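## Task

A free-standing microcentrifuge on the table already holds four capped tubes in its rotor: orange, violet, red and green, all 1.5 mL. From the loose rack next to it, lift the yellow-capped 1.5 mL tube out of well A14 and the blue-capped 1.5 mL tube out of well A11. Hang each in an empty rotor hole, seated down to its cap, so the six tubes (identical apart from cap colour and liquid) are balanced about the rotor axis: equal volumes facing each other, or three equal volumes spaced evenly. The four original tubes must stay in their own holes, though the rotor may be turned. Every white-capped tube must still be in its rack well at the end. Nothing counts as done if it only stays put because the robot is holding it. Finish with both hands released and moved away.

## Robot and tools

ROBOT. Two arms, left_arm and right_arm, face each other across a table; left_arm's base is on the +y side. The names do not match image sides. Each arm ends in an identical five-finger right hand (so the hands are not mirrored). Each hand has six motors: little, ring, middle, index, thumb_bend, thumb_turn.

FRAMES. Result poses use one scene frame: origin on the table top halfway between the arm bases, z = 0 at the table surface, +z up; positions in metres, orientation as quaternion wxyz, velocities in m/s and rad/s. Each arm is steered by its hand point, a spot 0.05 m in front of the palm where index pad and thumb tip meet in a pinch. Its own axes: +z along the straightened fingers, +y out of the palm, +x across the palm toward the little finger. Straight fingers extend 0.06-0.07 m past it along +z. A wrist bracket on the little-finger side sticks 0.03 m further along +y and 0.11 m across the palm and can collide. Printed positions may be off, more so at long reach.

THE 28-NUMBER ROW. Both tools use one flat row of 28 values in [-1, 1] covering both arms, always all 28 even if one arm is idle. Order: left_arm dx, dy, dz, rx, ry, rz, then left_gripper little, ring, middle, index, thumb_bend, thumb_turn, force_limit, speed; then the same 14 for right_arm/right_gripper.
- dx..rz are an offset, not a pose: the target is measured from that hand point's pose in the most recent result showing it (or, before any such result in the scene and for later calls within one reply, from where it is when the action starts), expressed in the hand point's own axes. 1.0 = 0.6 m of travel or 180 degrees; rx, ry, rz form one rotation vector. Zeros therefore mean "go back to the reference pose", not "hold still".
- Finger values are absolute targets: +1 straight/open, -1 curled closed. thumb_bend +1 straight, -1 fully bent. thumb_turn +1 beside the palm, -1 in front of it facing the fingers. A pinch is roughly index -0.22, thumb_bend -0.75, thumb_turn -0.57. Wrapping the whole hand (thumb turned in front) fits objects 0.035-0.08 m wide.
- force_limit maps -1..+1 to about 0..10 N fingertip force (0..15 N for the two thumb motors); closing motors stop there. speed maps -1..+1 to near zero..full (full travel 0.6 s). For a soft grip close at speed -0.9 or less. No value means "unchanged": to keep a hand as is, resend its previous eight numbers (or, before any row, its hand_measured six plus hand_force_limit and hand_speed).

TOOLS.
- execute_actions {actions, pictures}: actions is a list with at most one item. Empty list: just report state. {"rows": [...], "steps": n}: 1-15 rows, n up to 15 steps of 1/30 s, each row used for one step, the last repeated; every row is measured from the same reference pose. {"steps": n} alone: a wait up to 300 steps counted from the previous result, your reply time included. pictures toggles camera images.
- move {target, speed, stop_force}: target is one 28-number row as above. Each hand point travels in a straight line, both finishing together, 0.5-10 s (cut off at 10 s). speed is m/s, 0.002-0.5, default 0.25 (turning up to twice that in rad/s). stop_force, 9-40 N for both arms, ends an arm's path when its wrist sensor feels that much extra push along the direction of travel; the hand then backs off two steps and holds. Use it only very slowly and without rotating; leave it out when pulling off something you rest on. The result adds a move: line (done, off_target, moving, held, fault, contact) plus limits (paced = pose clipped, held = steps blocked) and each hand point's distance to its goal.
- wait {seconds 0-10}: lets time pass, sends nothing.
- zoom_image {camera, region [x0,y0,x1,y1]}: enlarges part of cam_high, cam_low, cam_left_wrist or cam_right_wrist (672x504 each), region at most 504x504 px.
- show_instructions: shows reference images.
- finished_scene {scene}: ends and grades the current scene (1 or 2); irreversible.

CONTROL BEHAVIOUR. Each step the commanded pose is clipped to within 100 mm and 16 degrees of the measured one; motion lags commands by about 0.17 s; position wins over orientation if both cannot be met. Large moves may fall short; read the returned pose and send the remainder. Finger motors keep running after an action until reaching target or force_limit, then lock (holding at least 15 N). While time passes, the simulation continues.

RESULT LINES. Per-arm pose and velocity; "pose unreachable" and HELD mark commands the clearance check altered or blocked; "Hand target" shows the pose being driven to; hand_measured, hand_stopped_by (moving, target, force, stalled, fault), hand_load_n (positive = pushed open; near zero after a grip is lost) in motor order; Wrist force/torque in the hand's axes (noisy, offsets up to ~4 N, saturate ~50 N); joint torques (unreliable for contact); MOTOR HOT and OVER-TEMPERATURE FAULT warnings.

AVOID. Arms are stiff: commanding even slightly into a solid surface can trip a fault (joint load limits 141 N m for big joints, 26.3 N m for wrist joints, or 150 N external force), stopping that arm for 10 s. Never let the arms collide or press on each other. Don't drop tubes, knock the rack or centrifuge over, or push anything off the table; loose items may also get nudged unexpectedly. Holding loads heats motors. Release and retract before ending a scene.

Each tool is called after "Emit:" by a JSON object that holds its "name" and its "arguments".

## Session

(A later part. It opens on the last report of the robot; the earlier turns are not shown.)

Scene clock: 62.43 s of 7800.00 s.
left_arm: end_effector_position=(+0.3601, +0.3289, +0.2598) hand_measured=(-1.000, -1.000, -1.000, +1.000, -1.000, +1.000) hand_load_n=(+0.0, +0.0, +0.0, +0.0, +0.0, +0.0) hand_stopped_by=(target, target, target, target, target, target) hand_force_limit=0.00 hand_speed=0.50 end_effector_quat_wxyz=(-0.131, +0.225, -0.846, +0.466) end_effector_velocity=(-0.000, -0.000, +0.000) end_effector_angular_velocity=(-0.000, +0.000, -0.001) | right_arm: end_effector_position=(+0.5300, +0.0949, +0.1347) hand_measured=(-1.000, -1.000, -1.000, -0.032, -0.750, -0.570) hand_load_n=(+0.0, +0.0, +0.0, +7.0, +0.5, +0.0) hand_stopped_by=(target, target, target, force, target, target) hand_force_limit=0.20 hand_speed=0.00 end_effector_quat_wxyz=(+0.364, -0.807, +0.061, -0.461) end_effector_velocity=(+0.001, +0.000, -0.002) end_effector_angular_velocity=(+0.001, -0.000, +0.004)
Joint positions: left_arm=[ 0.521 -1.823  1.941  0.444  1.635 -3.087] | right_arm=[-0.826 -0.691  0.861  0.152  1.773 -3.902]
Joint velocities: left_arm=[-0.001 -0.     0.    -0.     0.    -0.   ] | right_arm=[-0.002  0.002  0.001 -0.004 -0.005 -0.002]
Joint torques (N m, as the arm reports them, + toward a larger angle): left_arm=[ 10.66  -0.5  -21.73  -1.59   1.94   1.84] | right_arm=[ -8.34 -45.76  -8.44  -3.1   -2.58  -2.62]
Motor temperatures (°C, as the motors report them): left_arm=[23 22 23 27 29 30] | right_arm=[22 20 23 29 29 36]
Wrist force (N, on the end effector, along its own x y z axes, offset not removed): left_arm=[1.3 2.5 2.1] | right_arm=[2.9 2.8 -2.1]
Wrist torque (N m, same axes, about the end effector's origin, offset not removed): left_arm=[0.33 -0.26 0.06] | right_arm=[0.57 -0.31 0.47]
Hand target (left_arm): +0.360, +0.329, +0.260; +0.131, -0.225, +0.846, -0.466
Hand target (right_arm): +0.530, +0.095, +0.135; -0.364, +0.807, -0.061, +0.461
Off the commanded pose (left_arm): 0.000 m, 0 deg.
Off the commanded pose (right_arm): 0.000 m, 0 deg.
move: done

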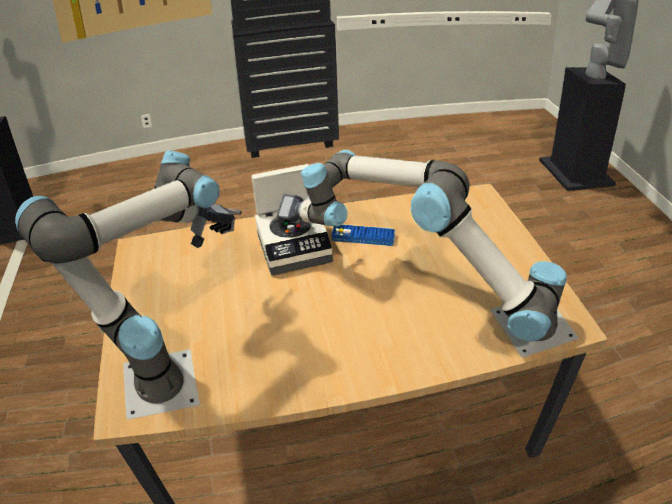

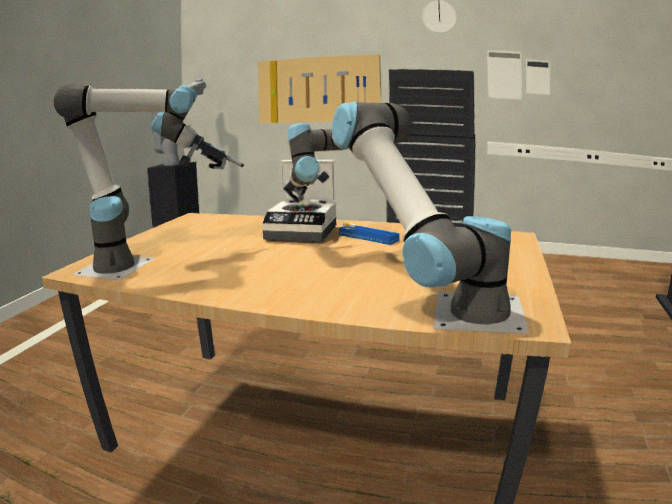

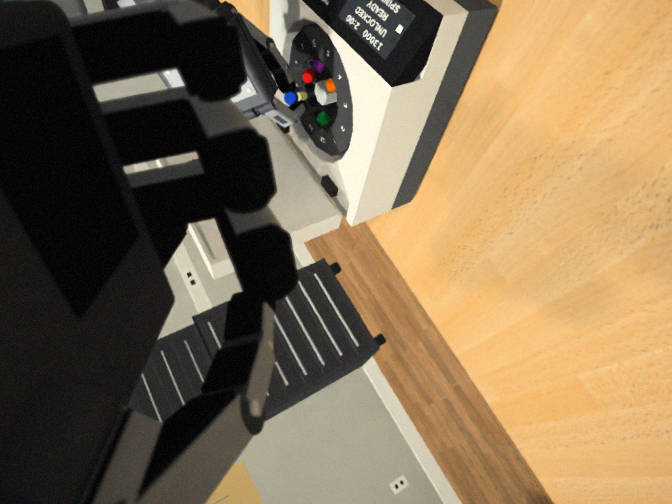

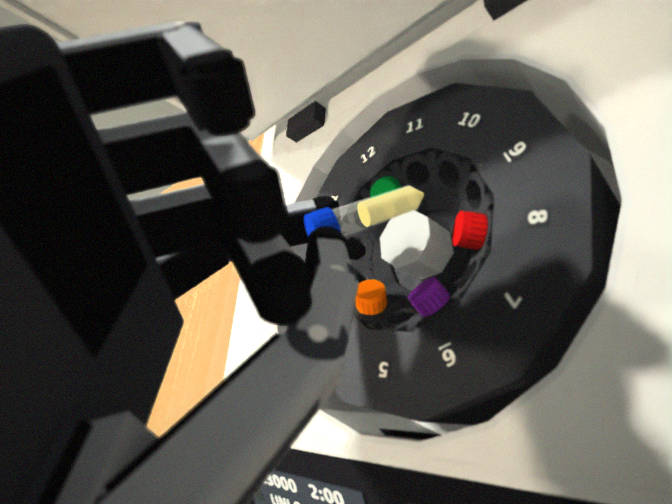

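Emit:
{"name": "move", "arguments": {"target": [0,0,0,0,0,0,-1,-1,-1,1,-1,1,0,0.5,0.005,0.006,0.0067,0.0319,-0.009,-0.0043,-1,-1,-1,-0.15,-0.75,-0.57,0.2,0], "speed": 0.04}}

Emit:
{"name": "zoom_image", "arguments": {"camera": "cam_right_wrist", "region": [340,120,500,260]}}

Emit:
{"name": "zoom_image", "arguments": {"camera": "cam_left_wrist", "region": [275,65,345,130]}}

Scene clock: 66.47 s of 7800.00 s.
left_arm: end_effector_position=(+0.3600, +0.3289, +0.2598) hand_measured=(-1.000, -1.000, -1.000, +1.000, -1.000, +1.000) hand_load_n=(+0.0, +0.0, +0.0, +0.0, +0.0, +0.0) hand_stopped_by=(target, target, target, target, target, target) hand_force_limit=0.00 hand_speed=0.50 end_effector_quat_wxyz=(-0.131, +0.225, -0.846, +0.466) end_effector_velocity=(+0.000, -0.000, -0.000) end_effector_angular_velocity=(+0.001, -0.001, -0.000) | right_arm: end_effector_position=(+0.5357, +0.0931, +0.1333) hand_measured=(-1.000, -1.000, -1.000, -0.032, -0.750, -0.570) hand_load_n=(+0.0, +0.0, +0.0, +7.0, +0.5, +0.0) hand_stopped_by=(target, target, target, force, target, target) hand_force_limit=0.20 hand_speed=0.00 end_effector_quat_wxyz=(+0.401, -0.795, +0.028, -0.455) end_effector_velocity=(+0.001, -0.001, -0.000) end_effector_angular_velocity=(+0.004, -0.003, +0.009)
Joint positions: left_arm=[ 0.521 -1.823  1.941  0.444  1.635 -3.087] | right_arm=[-0.864 -0.74   0.976  0.031  1.646 -3.934]
Joint velocities: left_arm=[ 0.     0.001 -0.    -0.001 -0.     0.001] | right_arm=[-0.005 -0.005  0.011 -0.012 -0.014 -0.003]
Joint torques (N m, as the arm reports them, + toward a larger angle): left_arm=[ 10.19  -1.08 -22.    -1.6    2.17   1.63] | right_arm=[ -9.29 -58.43  -8.07  -3.11  -2.85  -2.6 ]
Motor temperatures (°C, as the motors report them): left_arm=[23 22 23 27 29 30] | right_arm=[22 20 23 29 29 36]
Wrist force (N, on the end effector, along its own x y z axes, offset not removed): left_arm=[0.6 2.6 1.4] | right_arm=[5.2 0.9 0.9]
Wrist torque (N m, same axes, about the end effector's origin, offset not removed): left_arm=[0.25 -0.11 0.01] | right_arm=[-0.15 -0.91 0.56]
Hand target (left_arm): +0.360, +0.329, +0.260; +0.131, -0.225, +0.846, -0.466
Hand target (right_arm): +0.536, +0.093, +0.133; -0.402, +0.794, -0.027, +0.455
Off the commanded pose (left_arm): 0.000 m, 0 deg.
Off the commanded pose (right_arm): 0.000 m, 0 deg.
move: done

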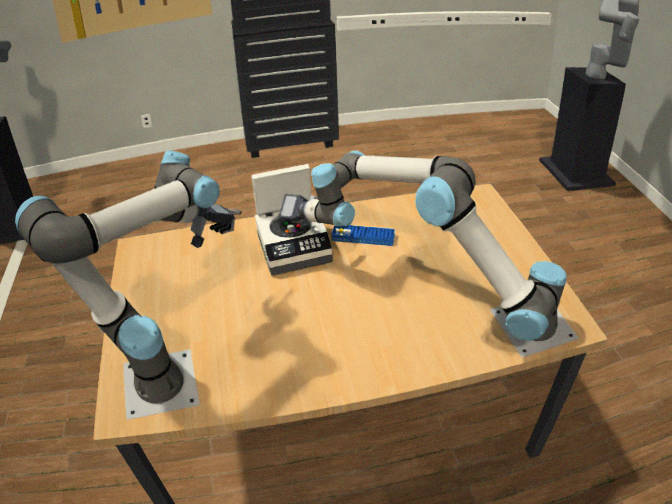

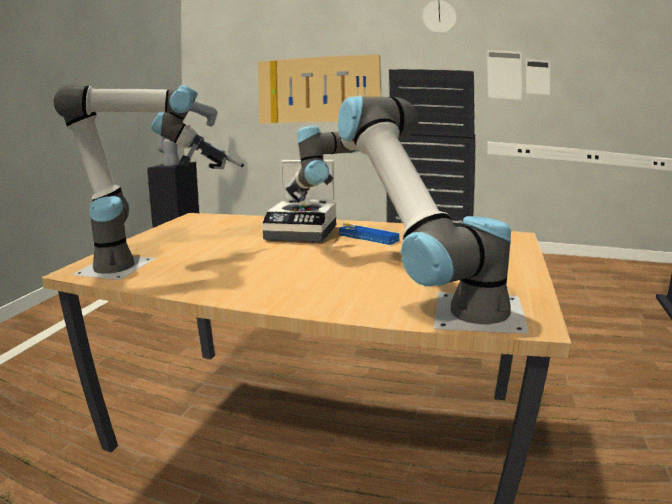

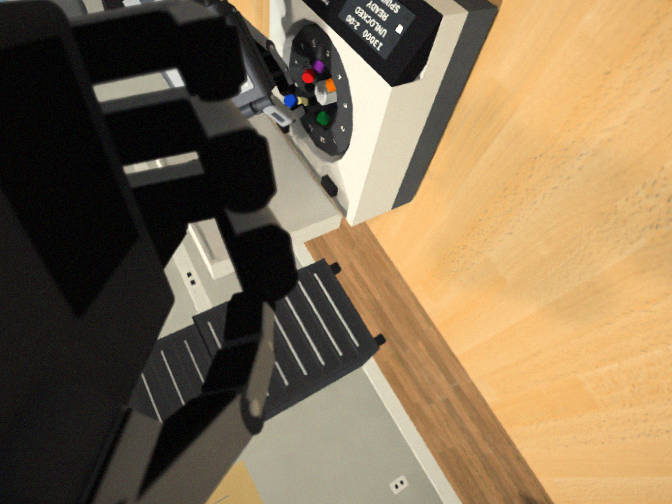

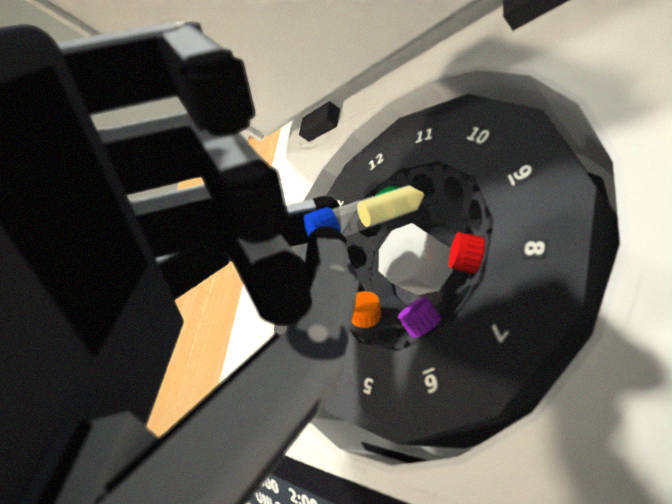

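Region (340, 120, 500, 260) of cam_right_wrist's 672x504 image, scaled by 3.150, with more detail than that image has; it fills the top 441 rows of this view, and the rest is white.

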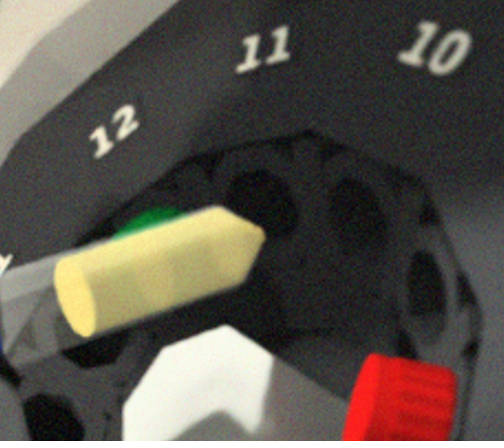

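Region (275, 65, 345, 130) of cam_left_wrist's 672x504 image, scaled by 7.200, with more detail than that image has; it fills the top 468 rows of this view, and the rest is white.

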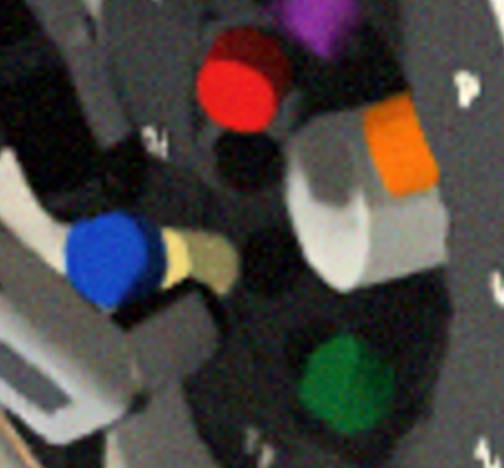

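Emit:
{"name": "move", "arguments": {"target": [0,0,0,0,0,0,-1,-1,-1,1,-1,1,0,0.5,-0.0025,0.0169,0.007,0,0,0,-1,-1,-1,-0.15,-0.75,-0.57,0.2,0], "speed": 0.02}}

Emit:
{"name": "zoom_image", "arguments": {"camera": "cam_right_wrist", "region": [340,120,500,260]}}

Emit:
{"name": "zoom_image", "arguments": {"camera": "cam_left_wrist", "region": [275,65,345,130]}}

Scene clock: 68.20 s of 7800.00 s.
left_arm: end_effector_position=(+0.3600, +0.3289, +0.2598) hand_measured=(-1.000, -1.000, -1.000, +1.000, -1.000, +1.000) hand_load_n=(+0.0, +0.0, +0.0, +0.0, +0.0, +0.0) hand_stopped_by=(target, target, target, target, target, target) hand_force_limit=0.00 hand_speed=0.50 end_effector_quat_wxyz=(-0.131, +0.225, -0.846, +0.466) end_effector_velocity=(-0.000, +0.000, -0.001) end_effector_angular_velocity=(+0.001, +0.001, +0.000) | right_arm: end_effector_position=(+0.5411, +0.0895, +0.1245) hand_measured=(-1.000, -1.000, -1.000, -0.032, -0.750, -0.570) hand_load_n=(+0.0, +0.0, +0.0, +7.0, +0.5, +0.0) hand_stopped_by=(target, target, target, force, target, target) hand_force_limit=0.20 hand_speed=0.00 end_effector_quat_wxyz=(+0.401, -0.795, +0.028, -0.455) end_effector_velocity=(+0.001, -0.001, -0.002) end_effector_angular_velocity=(-0.001, +0.000, -0.002)
Joint positions: left_arm=[ 0.521 -1.823  1.941  0.444  1.635 -3.087] | right_arm=[-0.874 -0.733  0.988  0.014  1.637 -3.937]
Joint velocities: left_arm=[ 0.     0.     0.001  0.    -0.    -0.   ] | right_arm=[-0.002  0.001  0.002 -0.003 -0.    -0.   ]
Joint torques (N m, as the arm reports them, + toward a larger angle): left_arm=[ 10.23  -0.58 -24.85  -1.55   1.85   1.53] | right_arm=[ -8.86 -43.52  -8.39  -3.15  -2.75  -2.35]
Motor temperatures (°C, as the motors report them): left_arm=[23 22 23 27 29 30] | right_arm=[22 20 23 29 29 36]
Wrist force (N, on the end effector, along its own x y z axes, offset not removed): left_arm=[-0.5 1.9 2.9] | right_arm=[0.2 6.1 -2.6]
Wrist torque (N m, same axes, about the end effector's origin, offset not removed): left_arm=[0.13 -0.08 -0.03] | right_arm=[1.04 0.06 0.40]
Hand target (left_arm): +0.360, +0.329, +0.260; +0.131, -0.225, +0.846, -0.466
Hand target (right_arm): +0.541, +0.089, +0.124; -0.401, +0.795, -0.028, +0.455
Off the commanded pose (left_arm): 0.000 m, 0 deg.
Off the commanded pose (right_arm): 0.000 m, 0 deg.
move: done

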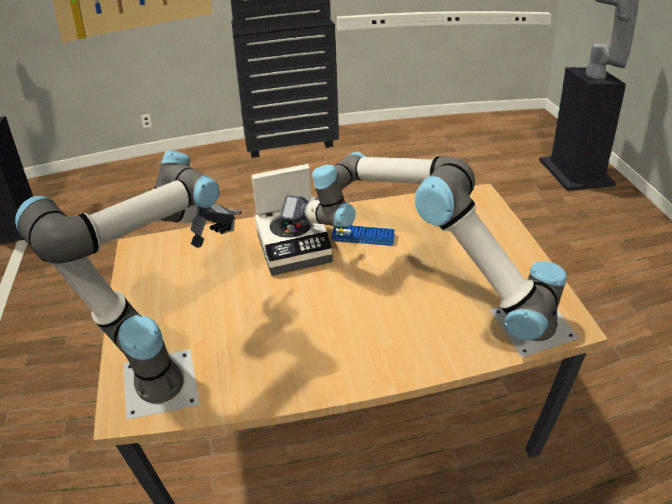

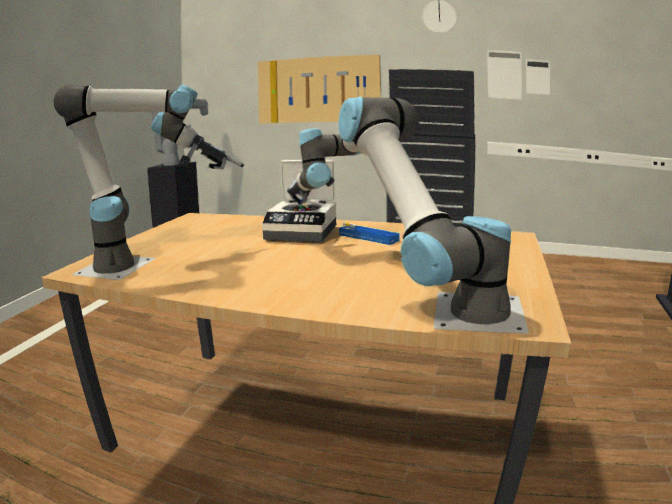

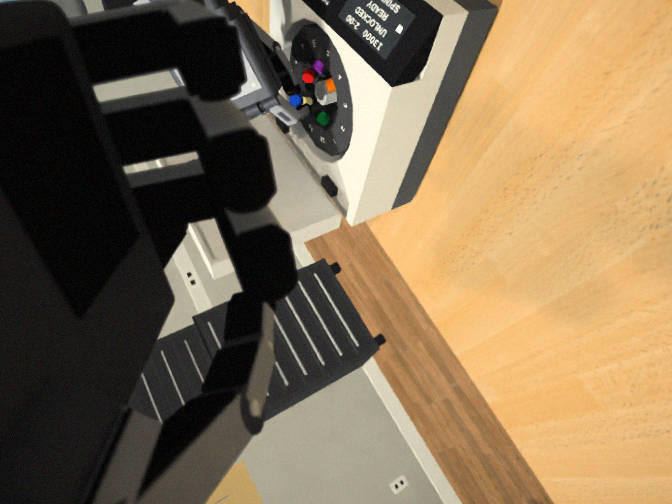

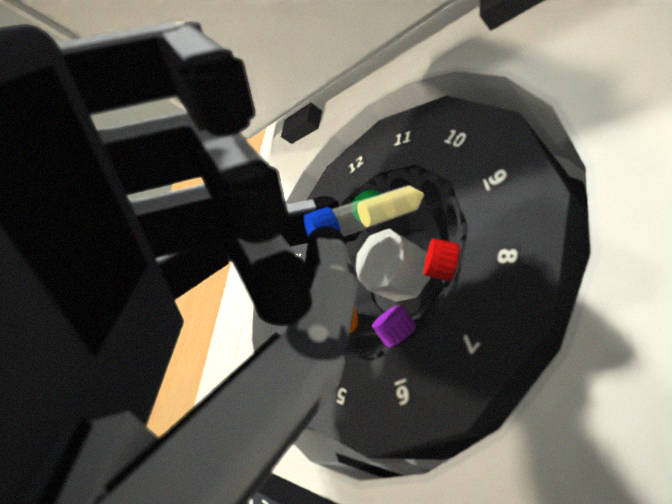

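Region (340, 120, 500, 260) of cam_right_wrist's 672x504 image, scaled by 3.150, with more detail than that image has; it fills the top 441 rows of this view, and the rest is white.

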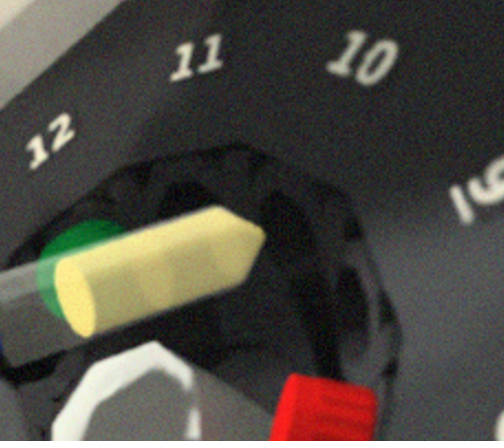

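Region (275, 65, 345, 130) of cam_left_wrist's 672x504 image, scaled by 7.200, with more detail than that image has; it fills the top 468 rows of this view, and the rest is white.

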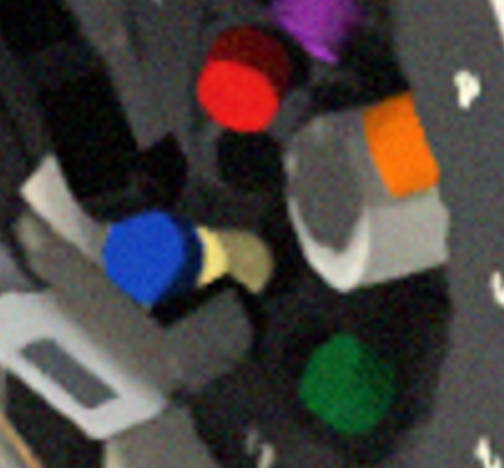

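Aligned. Insert 12 mm.

Emit:
{"name": "move", "arguments": {"target": [0,0,0,0,0,0,-1,-1,-1,1,-1,1,0,0.5,0,0.0185,0.0077,0,0,0,-1,-1,-1,-0.15,-0.75,-0.57,0.2,0], "speed": 0.01, "stop_force": 10}}

Emit:
{"name": "zoom_image", "arguments": {"camera": "cam_right_wrist", "region": [300,120,460,260]}}

Scene clock: 70.27 s of 7800.00 s.
left_arm: end_effector_position=(+0.3600, +0.3289, +0.2598) hand_measured=(-1.000, -1.000, -1.000, +1.000, -1.000, +1.000) hand_load_n=(+0.0, +0.0, +0.0, +0.0, +0.0, +0.0) hand_stopped_by=(target, target, target, target, target, target) hand_force_limit=0.00 hand_speed=0.50 end_effector_quat_wxyz=(-0.131, +0.225, -0.846, +0.466) end_effector_velocity=(-0.000, -0.000, -0.000) end_effector_angular_velocity=(+0.001, +0.000, -0.002) | right_arm: end_effector_position=(+0.5480, +0.0849, +0.1160) hand_measured=(-1.000, -1.000, -1.000, -0.032, -0.750, -0.570) hand_load_n=(+0.0, +0.0, +0.0, +7.0, +0.5, +0.0) hand_stopped_by=(target, target, target, force, target, target) hand_force_limit=0.20 hand_speed=0.00 end_effector_quat_wxyz=(+0.401, -0.795, +0.028, -0.455) end_effector_velocity=(+0.001, -0.001, -0.001) end_effector_angular_velocity=(-0.001, +0.001, -0.000)
Joint positions: left_arm=[ 0.521 -1.823  1.941  0.444  1.635 -3.087] | right_arm=[-0.886 -0.726  0.997 -0.003  1.626 -3.94 ]
Joint velocities: left_arm=[-0.001  0.001  0.001 -0.001  0.001  0.001] | right_arm=[-0.002  0.001  0.001 -0.001 -0.002 -0.001]
Joint torques (N m, as the arm reports them, + toward a larger angle): left_arm=[  9.83  -1.46 -19.88  -1.57   1.85   1.72] | right_arm=[ -9.55 -43.64  -7.57  -3.52  -2.63  -2.32]
Motor temperatures (°C, as the motors report them): left_arm=[23 22 23 27 29 30] | right_arm=[22 20 23 29 29 36]
Wrist force (N, on the end effector, along its own x y z axes, offset not removed): left_arm=[1.0 6.5 2.1] | right_arm=[1.9 1.5 -0.2]
Wrist torque (N m, same axes, about the end effector's origin, offset not removed): left_arm=[0.90 -0.17 0.17] | right_arm=[0.17 -0.28 0.31]
Hand target (left_arm): +0.360, +0.329, +0.260; +0.131, -0.225, +0.846, -0.466
Hand target (right_arm): +0.548, +0.085, +0.116; -0.401, +0.795, -0.028, +0.455
Off the commanded pose (left_arm): 0.000 m, 0 deg.
Off the commanded pose (right_arm): 0.000 m, 0 deg.
move: done

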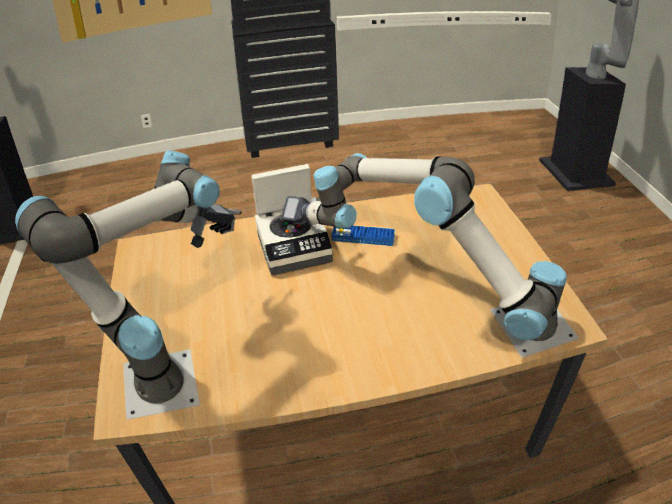

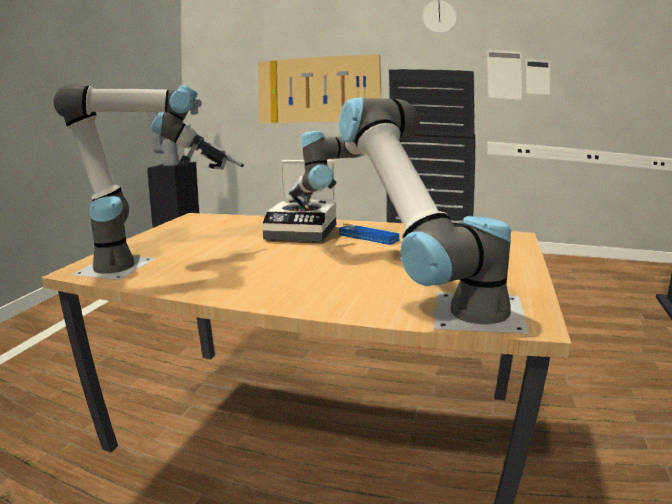

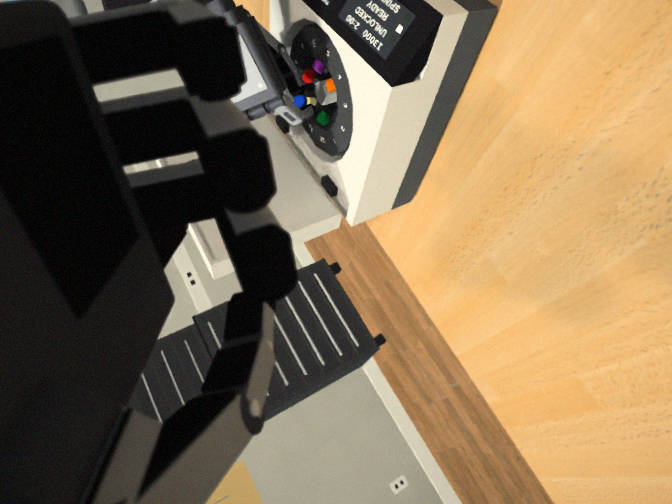

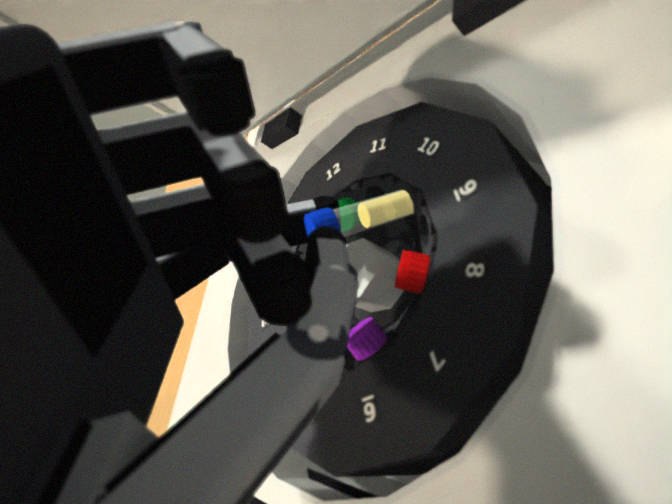

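Region (300, 120, 460, 260) of cam_right_wrist's 672x504 image, scaled by 3.150, with more detail than that image has; it fills the top 441 rows of this view, and the rest is white.

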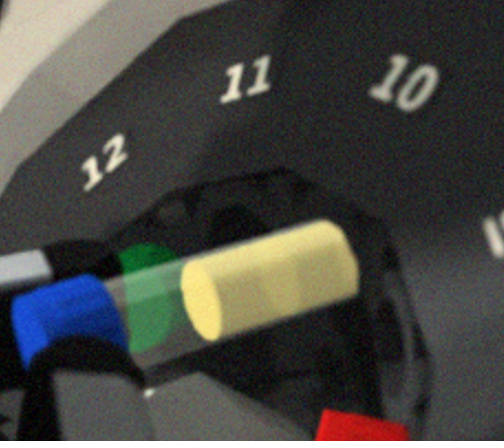

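Emit:
{"name": "move", "arguments": {"target": [0,0,0,0,0,0,-1,-1,-1,1,-1,1,0,0.5,0,0.0169,0.007,0,0,0,-1,-1,-1,-0.15,-0.75,-0.57,0.2,0], "speed": 0.012, "stop_force": 10}}

Emit:
{"name": "move", "arguments": {"target": [0,0,0,0,0,0,-1,-1,-1,1,-1,1,0,0.5,0,0.0008,-0.0015,0,0,0,-1,-1,-1,0.1,-0.75,-0.57,0.2,0], "speed": 0.01}}

Emit:
{"name": "move", "arguments": {"target": [0,0,0,0,0,0,-1,-1,-1,1,-1,1,0,0.5,0.02,-0.06,-0.04,0,0,0,-1,-1,-1,0.1,-0.75,-0.57,0.2,0], "speed": 0.06}}

Scene clock: 72.40 s of 7800.00 s.
left_arm: end_effector_position=(+0.3600, +0.3289, +0.2598) hand_measured=(-1.000, -1.000, -1.000, +1.000, -1.000, +1.000) hand_load_n=(+0.0, +0.0, +0.0, +0.0, +0.0, +0.0) hand_stopped_by=(target, target, target, target, target, target) hand_force_limit=0.00 hand_speed=0.50 end_effector_quat_wxyz=(-0.131, +0.225, -0.846, +0.466) end_effector_velocity=(-0.000, +0.001, +0.001) end_effector_angular_velocity=(-0.001, -0.001, +0.001) | right_arm: end_effector_position=(+0.5543, +0.0806, +0.1084) hand_measured=(-1.000, -1.000, -1.000, -0.032, -0.750, -0.570) hand_load_n=(+0.0, +0.0, +0.0, +7.0, +0.5, +0.0) hand_stopped_by=(target, target, target, force, target, target) hand_force_limit=0.20 hand_speed=0.00 end_effector_quat_wxyz=(+0.401, -0.795, +0.028, -0.455) end_effector_velocity=(+0.002, -0.001, -0.001) end_effector_angular_velocity=(+0.000, -0.001, -0.001)
Joint positions: left_arm=[ 0.521 -1.823  1.941  0.444  1.635 -3.087] | right_arm=[-0.897 -0.72   1.005 -0.018  1.615 -3.943]
Joint velocities: left_arm=[ 0.001 -0.002  0.     0.001  0.     0.   ] | right_arm=[-0.003  0.001  0.    -0.003 -0.001 -0.001]
Joint torques (N m, as the arm reports them, + toward a larger angle): left_arm=[  9.6   -2.59 -20.71  -1.6    1.82   1.72] | right_arm=[-10.32 -44.23  -7.43  -3.62  -2.58  -2.55]
Motor temperatures (°C, as the motors report them): left_arm=[23 22 23 27 29 30] | right_arm=[22 20 23 29 29 36]
Wrist force (N, on the end effector, along its own x y z axes, offset not removed): left_arm=[1.0 4.1 1.0] | right_arm=[2.0 2.0 -1.1]
Wrist torque (N m, same axes, about the end effector's origin, offset not removed): left_arm=[0.53 -0.11 0.18] | right_arm=[0.45 -0.23 0.54]
Hand target (left_arm): +0.360, +0.329, +0.260; +0.131, -0.225, +0.846, -0.466
Hand target (right_arm): +0.554, +0.081, +0.108; -0.401, +0.795, -0.028, +0.455
Off the commanded pose (left_arm): 0.000 m, 0 deg.
Off the commanded pose (right_arm): 0.000 m, 0 deg.
move: done

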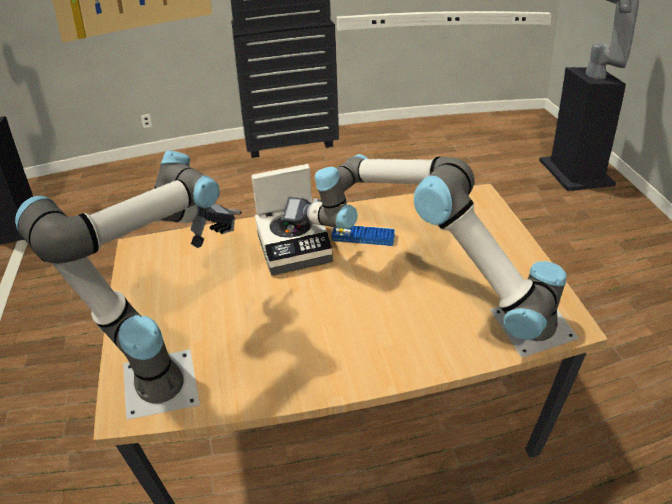

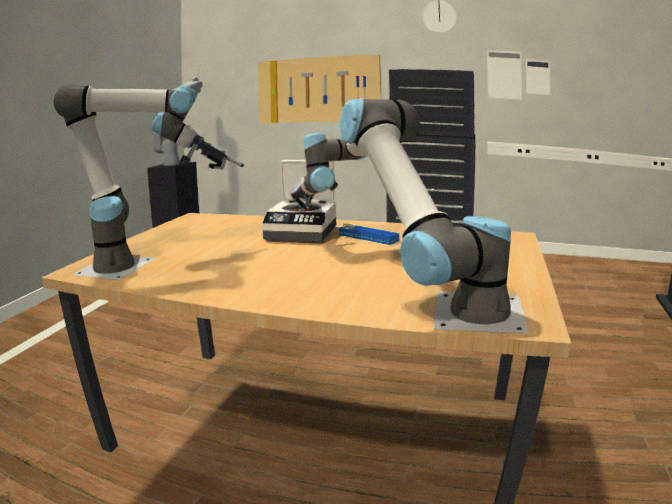

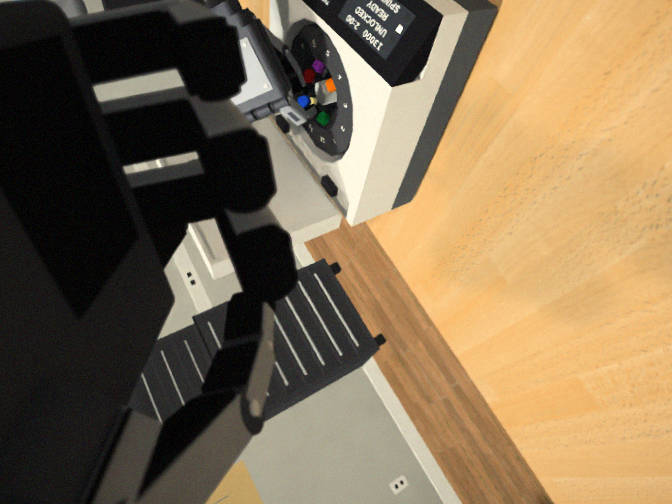

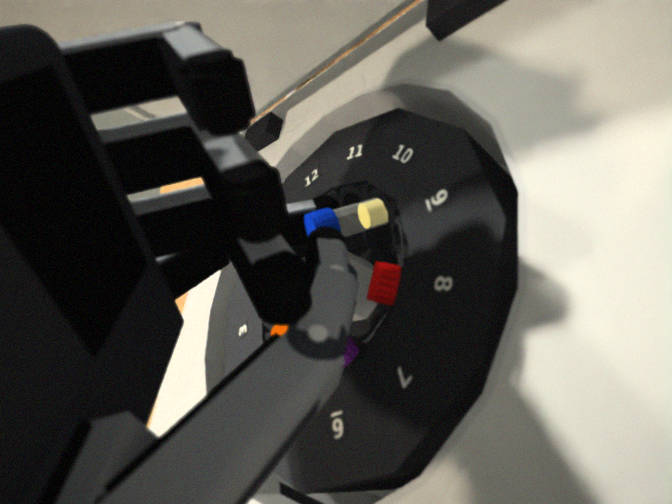

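Scene clock: 73.10 s of 7800.00 s.
left_arm: end_effector_position=(+0.3600, +0.3289, +0.2598) hand_measured=(-1.000, -1.000, -1.000, +1.000, -1.000, +1.000) hand_load_n=(+0.0, +0.0, +0.0, +0.0, +0.0, +0.0) hand_stopped_by=(target, target, target, target, target, target) hand_force_limit=0.00 hand_speed=0.50 end_effector_quat_wxyz=(-0.131, +0.225, -0.846, +0.466) end_effector_velocity=(-0.000, -0.001, +0.000) end_effector_angular_velocity=(-0.001, -0.001, -0.001) | right_arm: end_effector_position=(+0.5538, +0.0798, +0.1083) hand_measured=(-1.000, -1.000, -1.000, +0.100, -0.750, -0.570) hand_load_n=(+0.0, +0.0, +0.0, +0.0, +0.0, +0.0) hand_stopped_by=(target, target, target, force, target, target) hand_force_limit=0.20 hand_speed=0.00 end_effector_quat_wxyz=(+0.401, -0.795, +0.028, -0.455) end_effector_velocity=(-0.000, -0.001, -0.000) end_effector_angular_velocity=(-0.000, +0.001, +0.000)
Joint positions: left_arm=[ 0.521 -1.823  1.941  0.444  1.635 -3.087] | right_arm=[-0.897 -0.722  1.01  -0.02   1.615 -3.943]
Joint velocities: left_arm=[-0.001  0.    -0.001 -0.     0.001  0.   ] | right_arm=[-0.001 -0.001  0.002 -0.    -0.001 -0.   ]
Joint torques (N m, as the arm reports them, + toward a larger angle): left_arm=[ 10.43  -1.66 -19.91  -1.49   1.87   1.73] | right_arm=[ -9.76 -56.68  -7.17  -3.31  -2.88  -2.42]
Motor temperatures (°C, as the motors report them): left_arm=[23 22 23 27 29 30] | right_arm=[22 20 23 29 29 36]
Wrist force (N, on the end effector, along its own x y z axes, offset not removed): left_arm=[0.6 2.1 0.1] | right_arm=[2.6 1.9 -0.3]
Wrist torque (N m, same axes, about the end effector's origin, offset not removed): left_arm=[0.24 -0.12 0.06] | right_arm=[0.21 -0.29 0.34]
Hand target (left_arm): +0.360, +0.329, +0.260; +0.131, -0.225, +0.846, -0.466
Hand target (right_arm): +0.554, +0.080, +0.108; -0.401, +0.795, -0.028, +0.455
Off the commanded pose (left_arm): 0.000 m, 0 deg.
Off the commanded pose (right_arm): 0.000 m, 0 deg.
move: done

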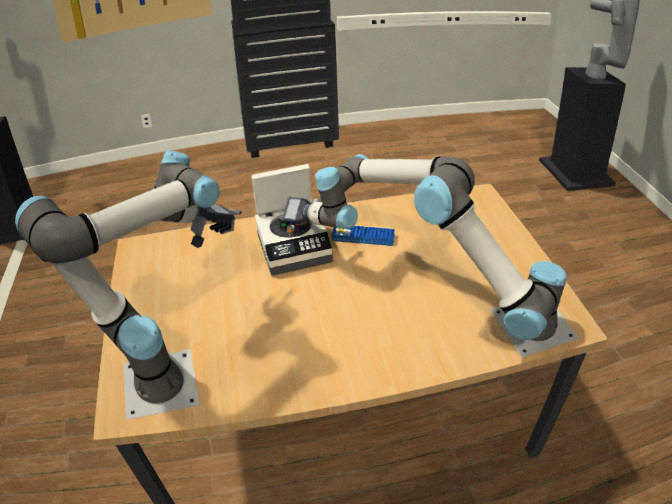

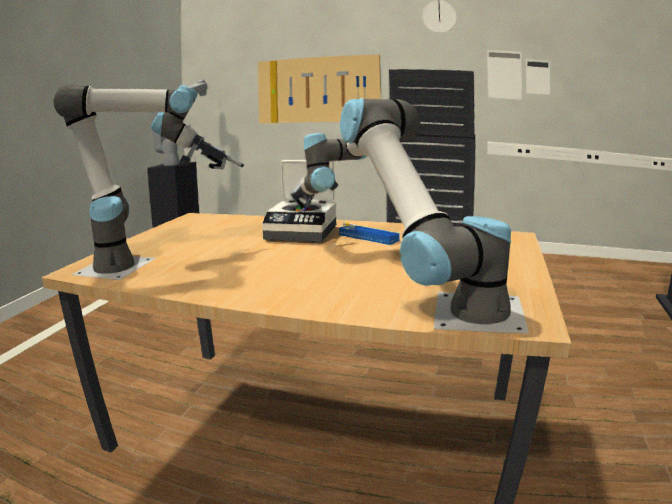

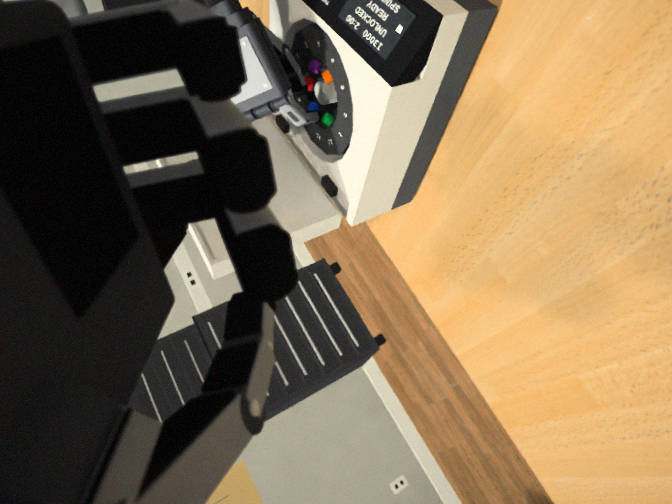

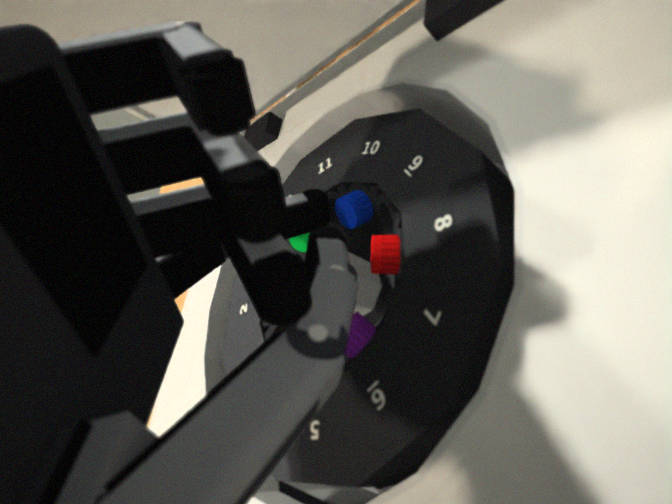

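Scene clock: 74.27 s of 7800.00 s.
left_arm: end_effector_position=(+0.3600, +0.3289, +0.2598) hand_measured=(-1.000, -1.000, -1.000, +1.000, -1.000, +1.000) hand_load_n=(+0.0, +0.0, +0.0, +0.0, +0.0, +0.0) hand_stopped_by=(target, target, target, target, target, target) hand_force_limit=0.00 hand_speed=0.50 end_effector_quat_wxyz=(-0.131, +0.225, -0.846, +0.466) end_effector_velocity=(+0.000, +0.000, +0.000) end_effector_angular_velocity=(-0.001, -0.000, +0.002) | right_arm: end_effector_position=(+0.5315, +0.0845, +0.1468) hand_measured=(-1.000, -1.000, -1.000, +0.100, -0.750, -0.570) hand_load_n=(+0.0, +0.0, +0.0, +0.0, +0.0, +0.0) hand_stopped_by=(target, target, target, force, target, target) hand_force_limit=0.20 hand_speed=0.00 end_effector_quat_wxyz=(+0.401, -0.795, +0.028, -0.455) end_effector_velocity=(-0.001, +0.001, +0.001) end_effector_angular_velocity=(+0.000, +0.000, +0.001)
Joint positions: left_arm=[ 0.521 -1.823  1.941  0.444  1.635 -3.087] | right_arm=[-0.869 -0.775  1.004  0.038  1.642 -3.935]
Joint velocities: left_arm=[ 0.001  0.    -0.    -0.001 -0.001 -0.001] | right_arm=[ 0.002 -0.002 -0.001  0.002  0.001  0.   ]
Joint torques (N m, as the arm reports them, + toward a larger angle): left_arm=[  9.9   -0.64 -20.2   -1.67   2.09   1.74] | right_arm=[  6.97 -55.55 -34.61   1.28   2.39   2.06]
Motor temperatures (°C, as the motors report them): left_arm=[23 22 23 27 29 30] | right_arm=[22 20 23 29 29 36]
Wrist force (N, on the end effector, along its own x y z axes, offset not removed): left_arm=[-2.6 2.7 1.9] | right_arm=[2.6 0.2 -1.3]
Wrist torque (N m, same axes, about the end effector's origin, offset not removed): left_arm=[0.29 0.37 -0.07] | right_arm=[0.04 -0.17 0.36]
Hand target (left_arm): +0.360, +0.329, +0.260; +0.131, -0.225, +0.846, -0.466
Hand target (right_arm): +0.531, +0.085, +0.147; -0.401, +0.795, -0.028, +0.455
Off the commanded pose (left_arm): 0.000 m, 0 deg.
Off the commanded pose (right_arm): 0.000 m, 0 deg.
move: done

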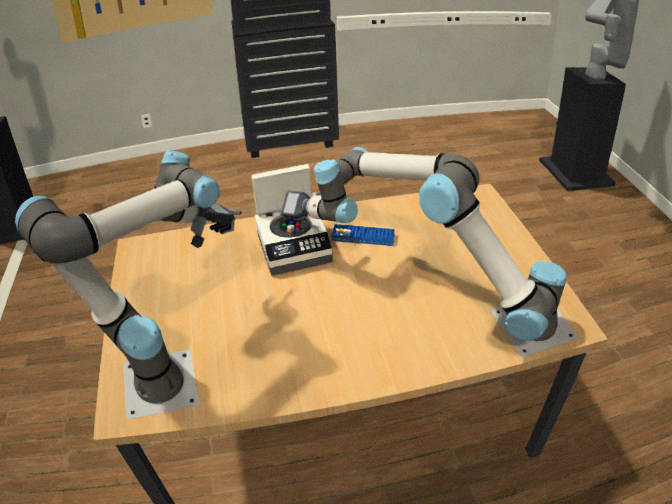

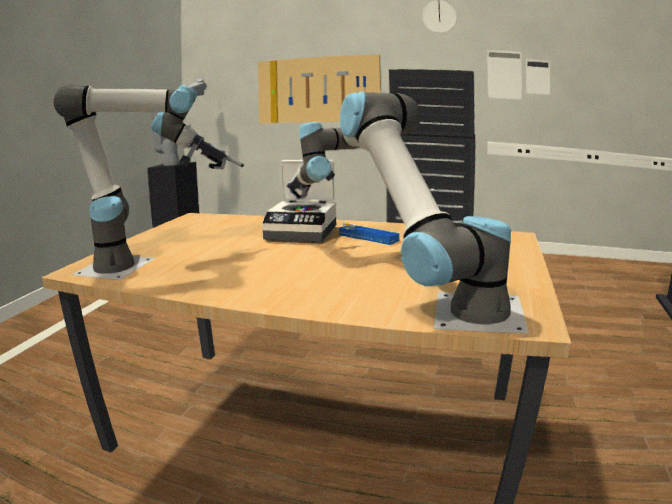

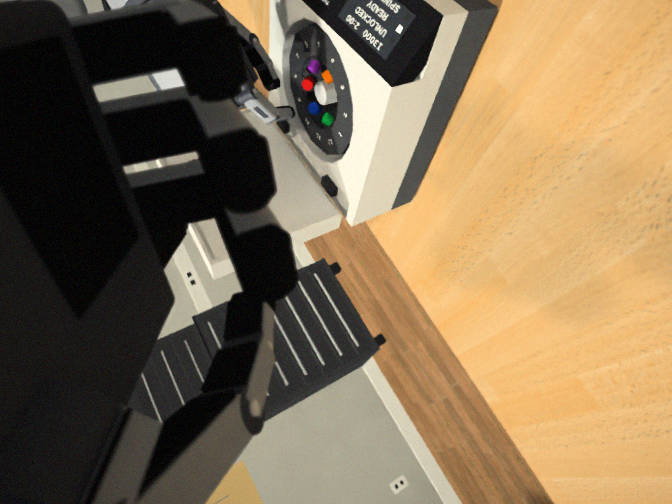

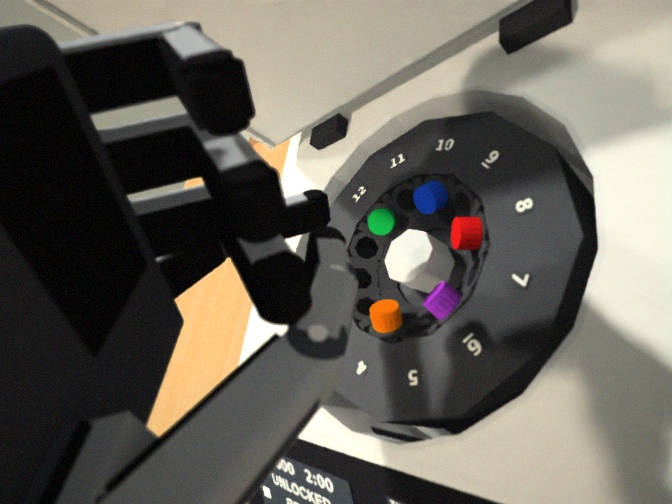

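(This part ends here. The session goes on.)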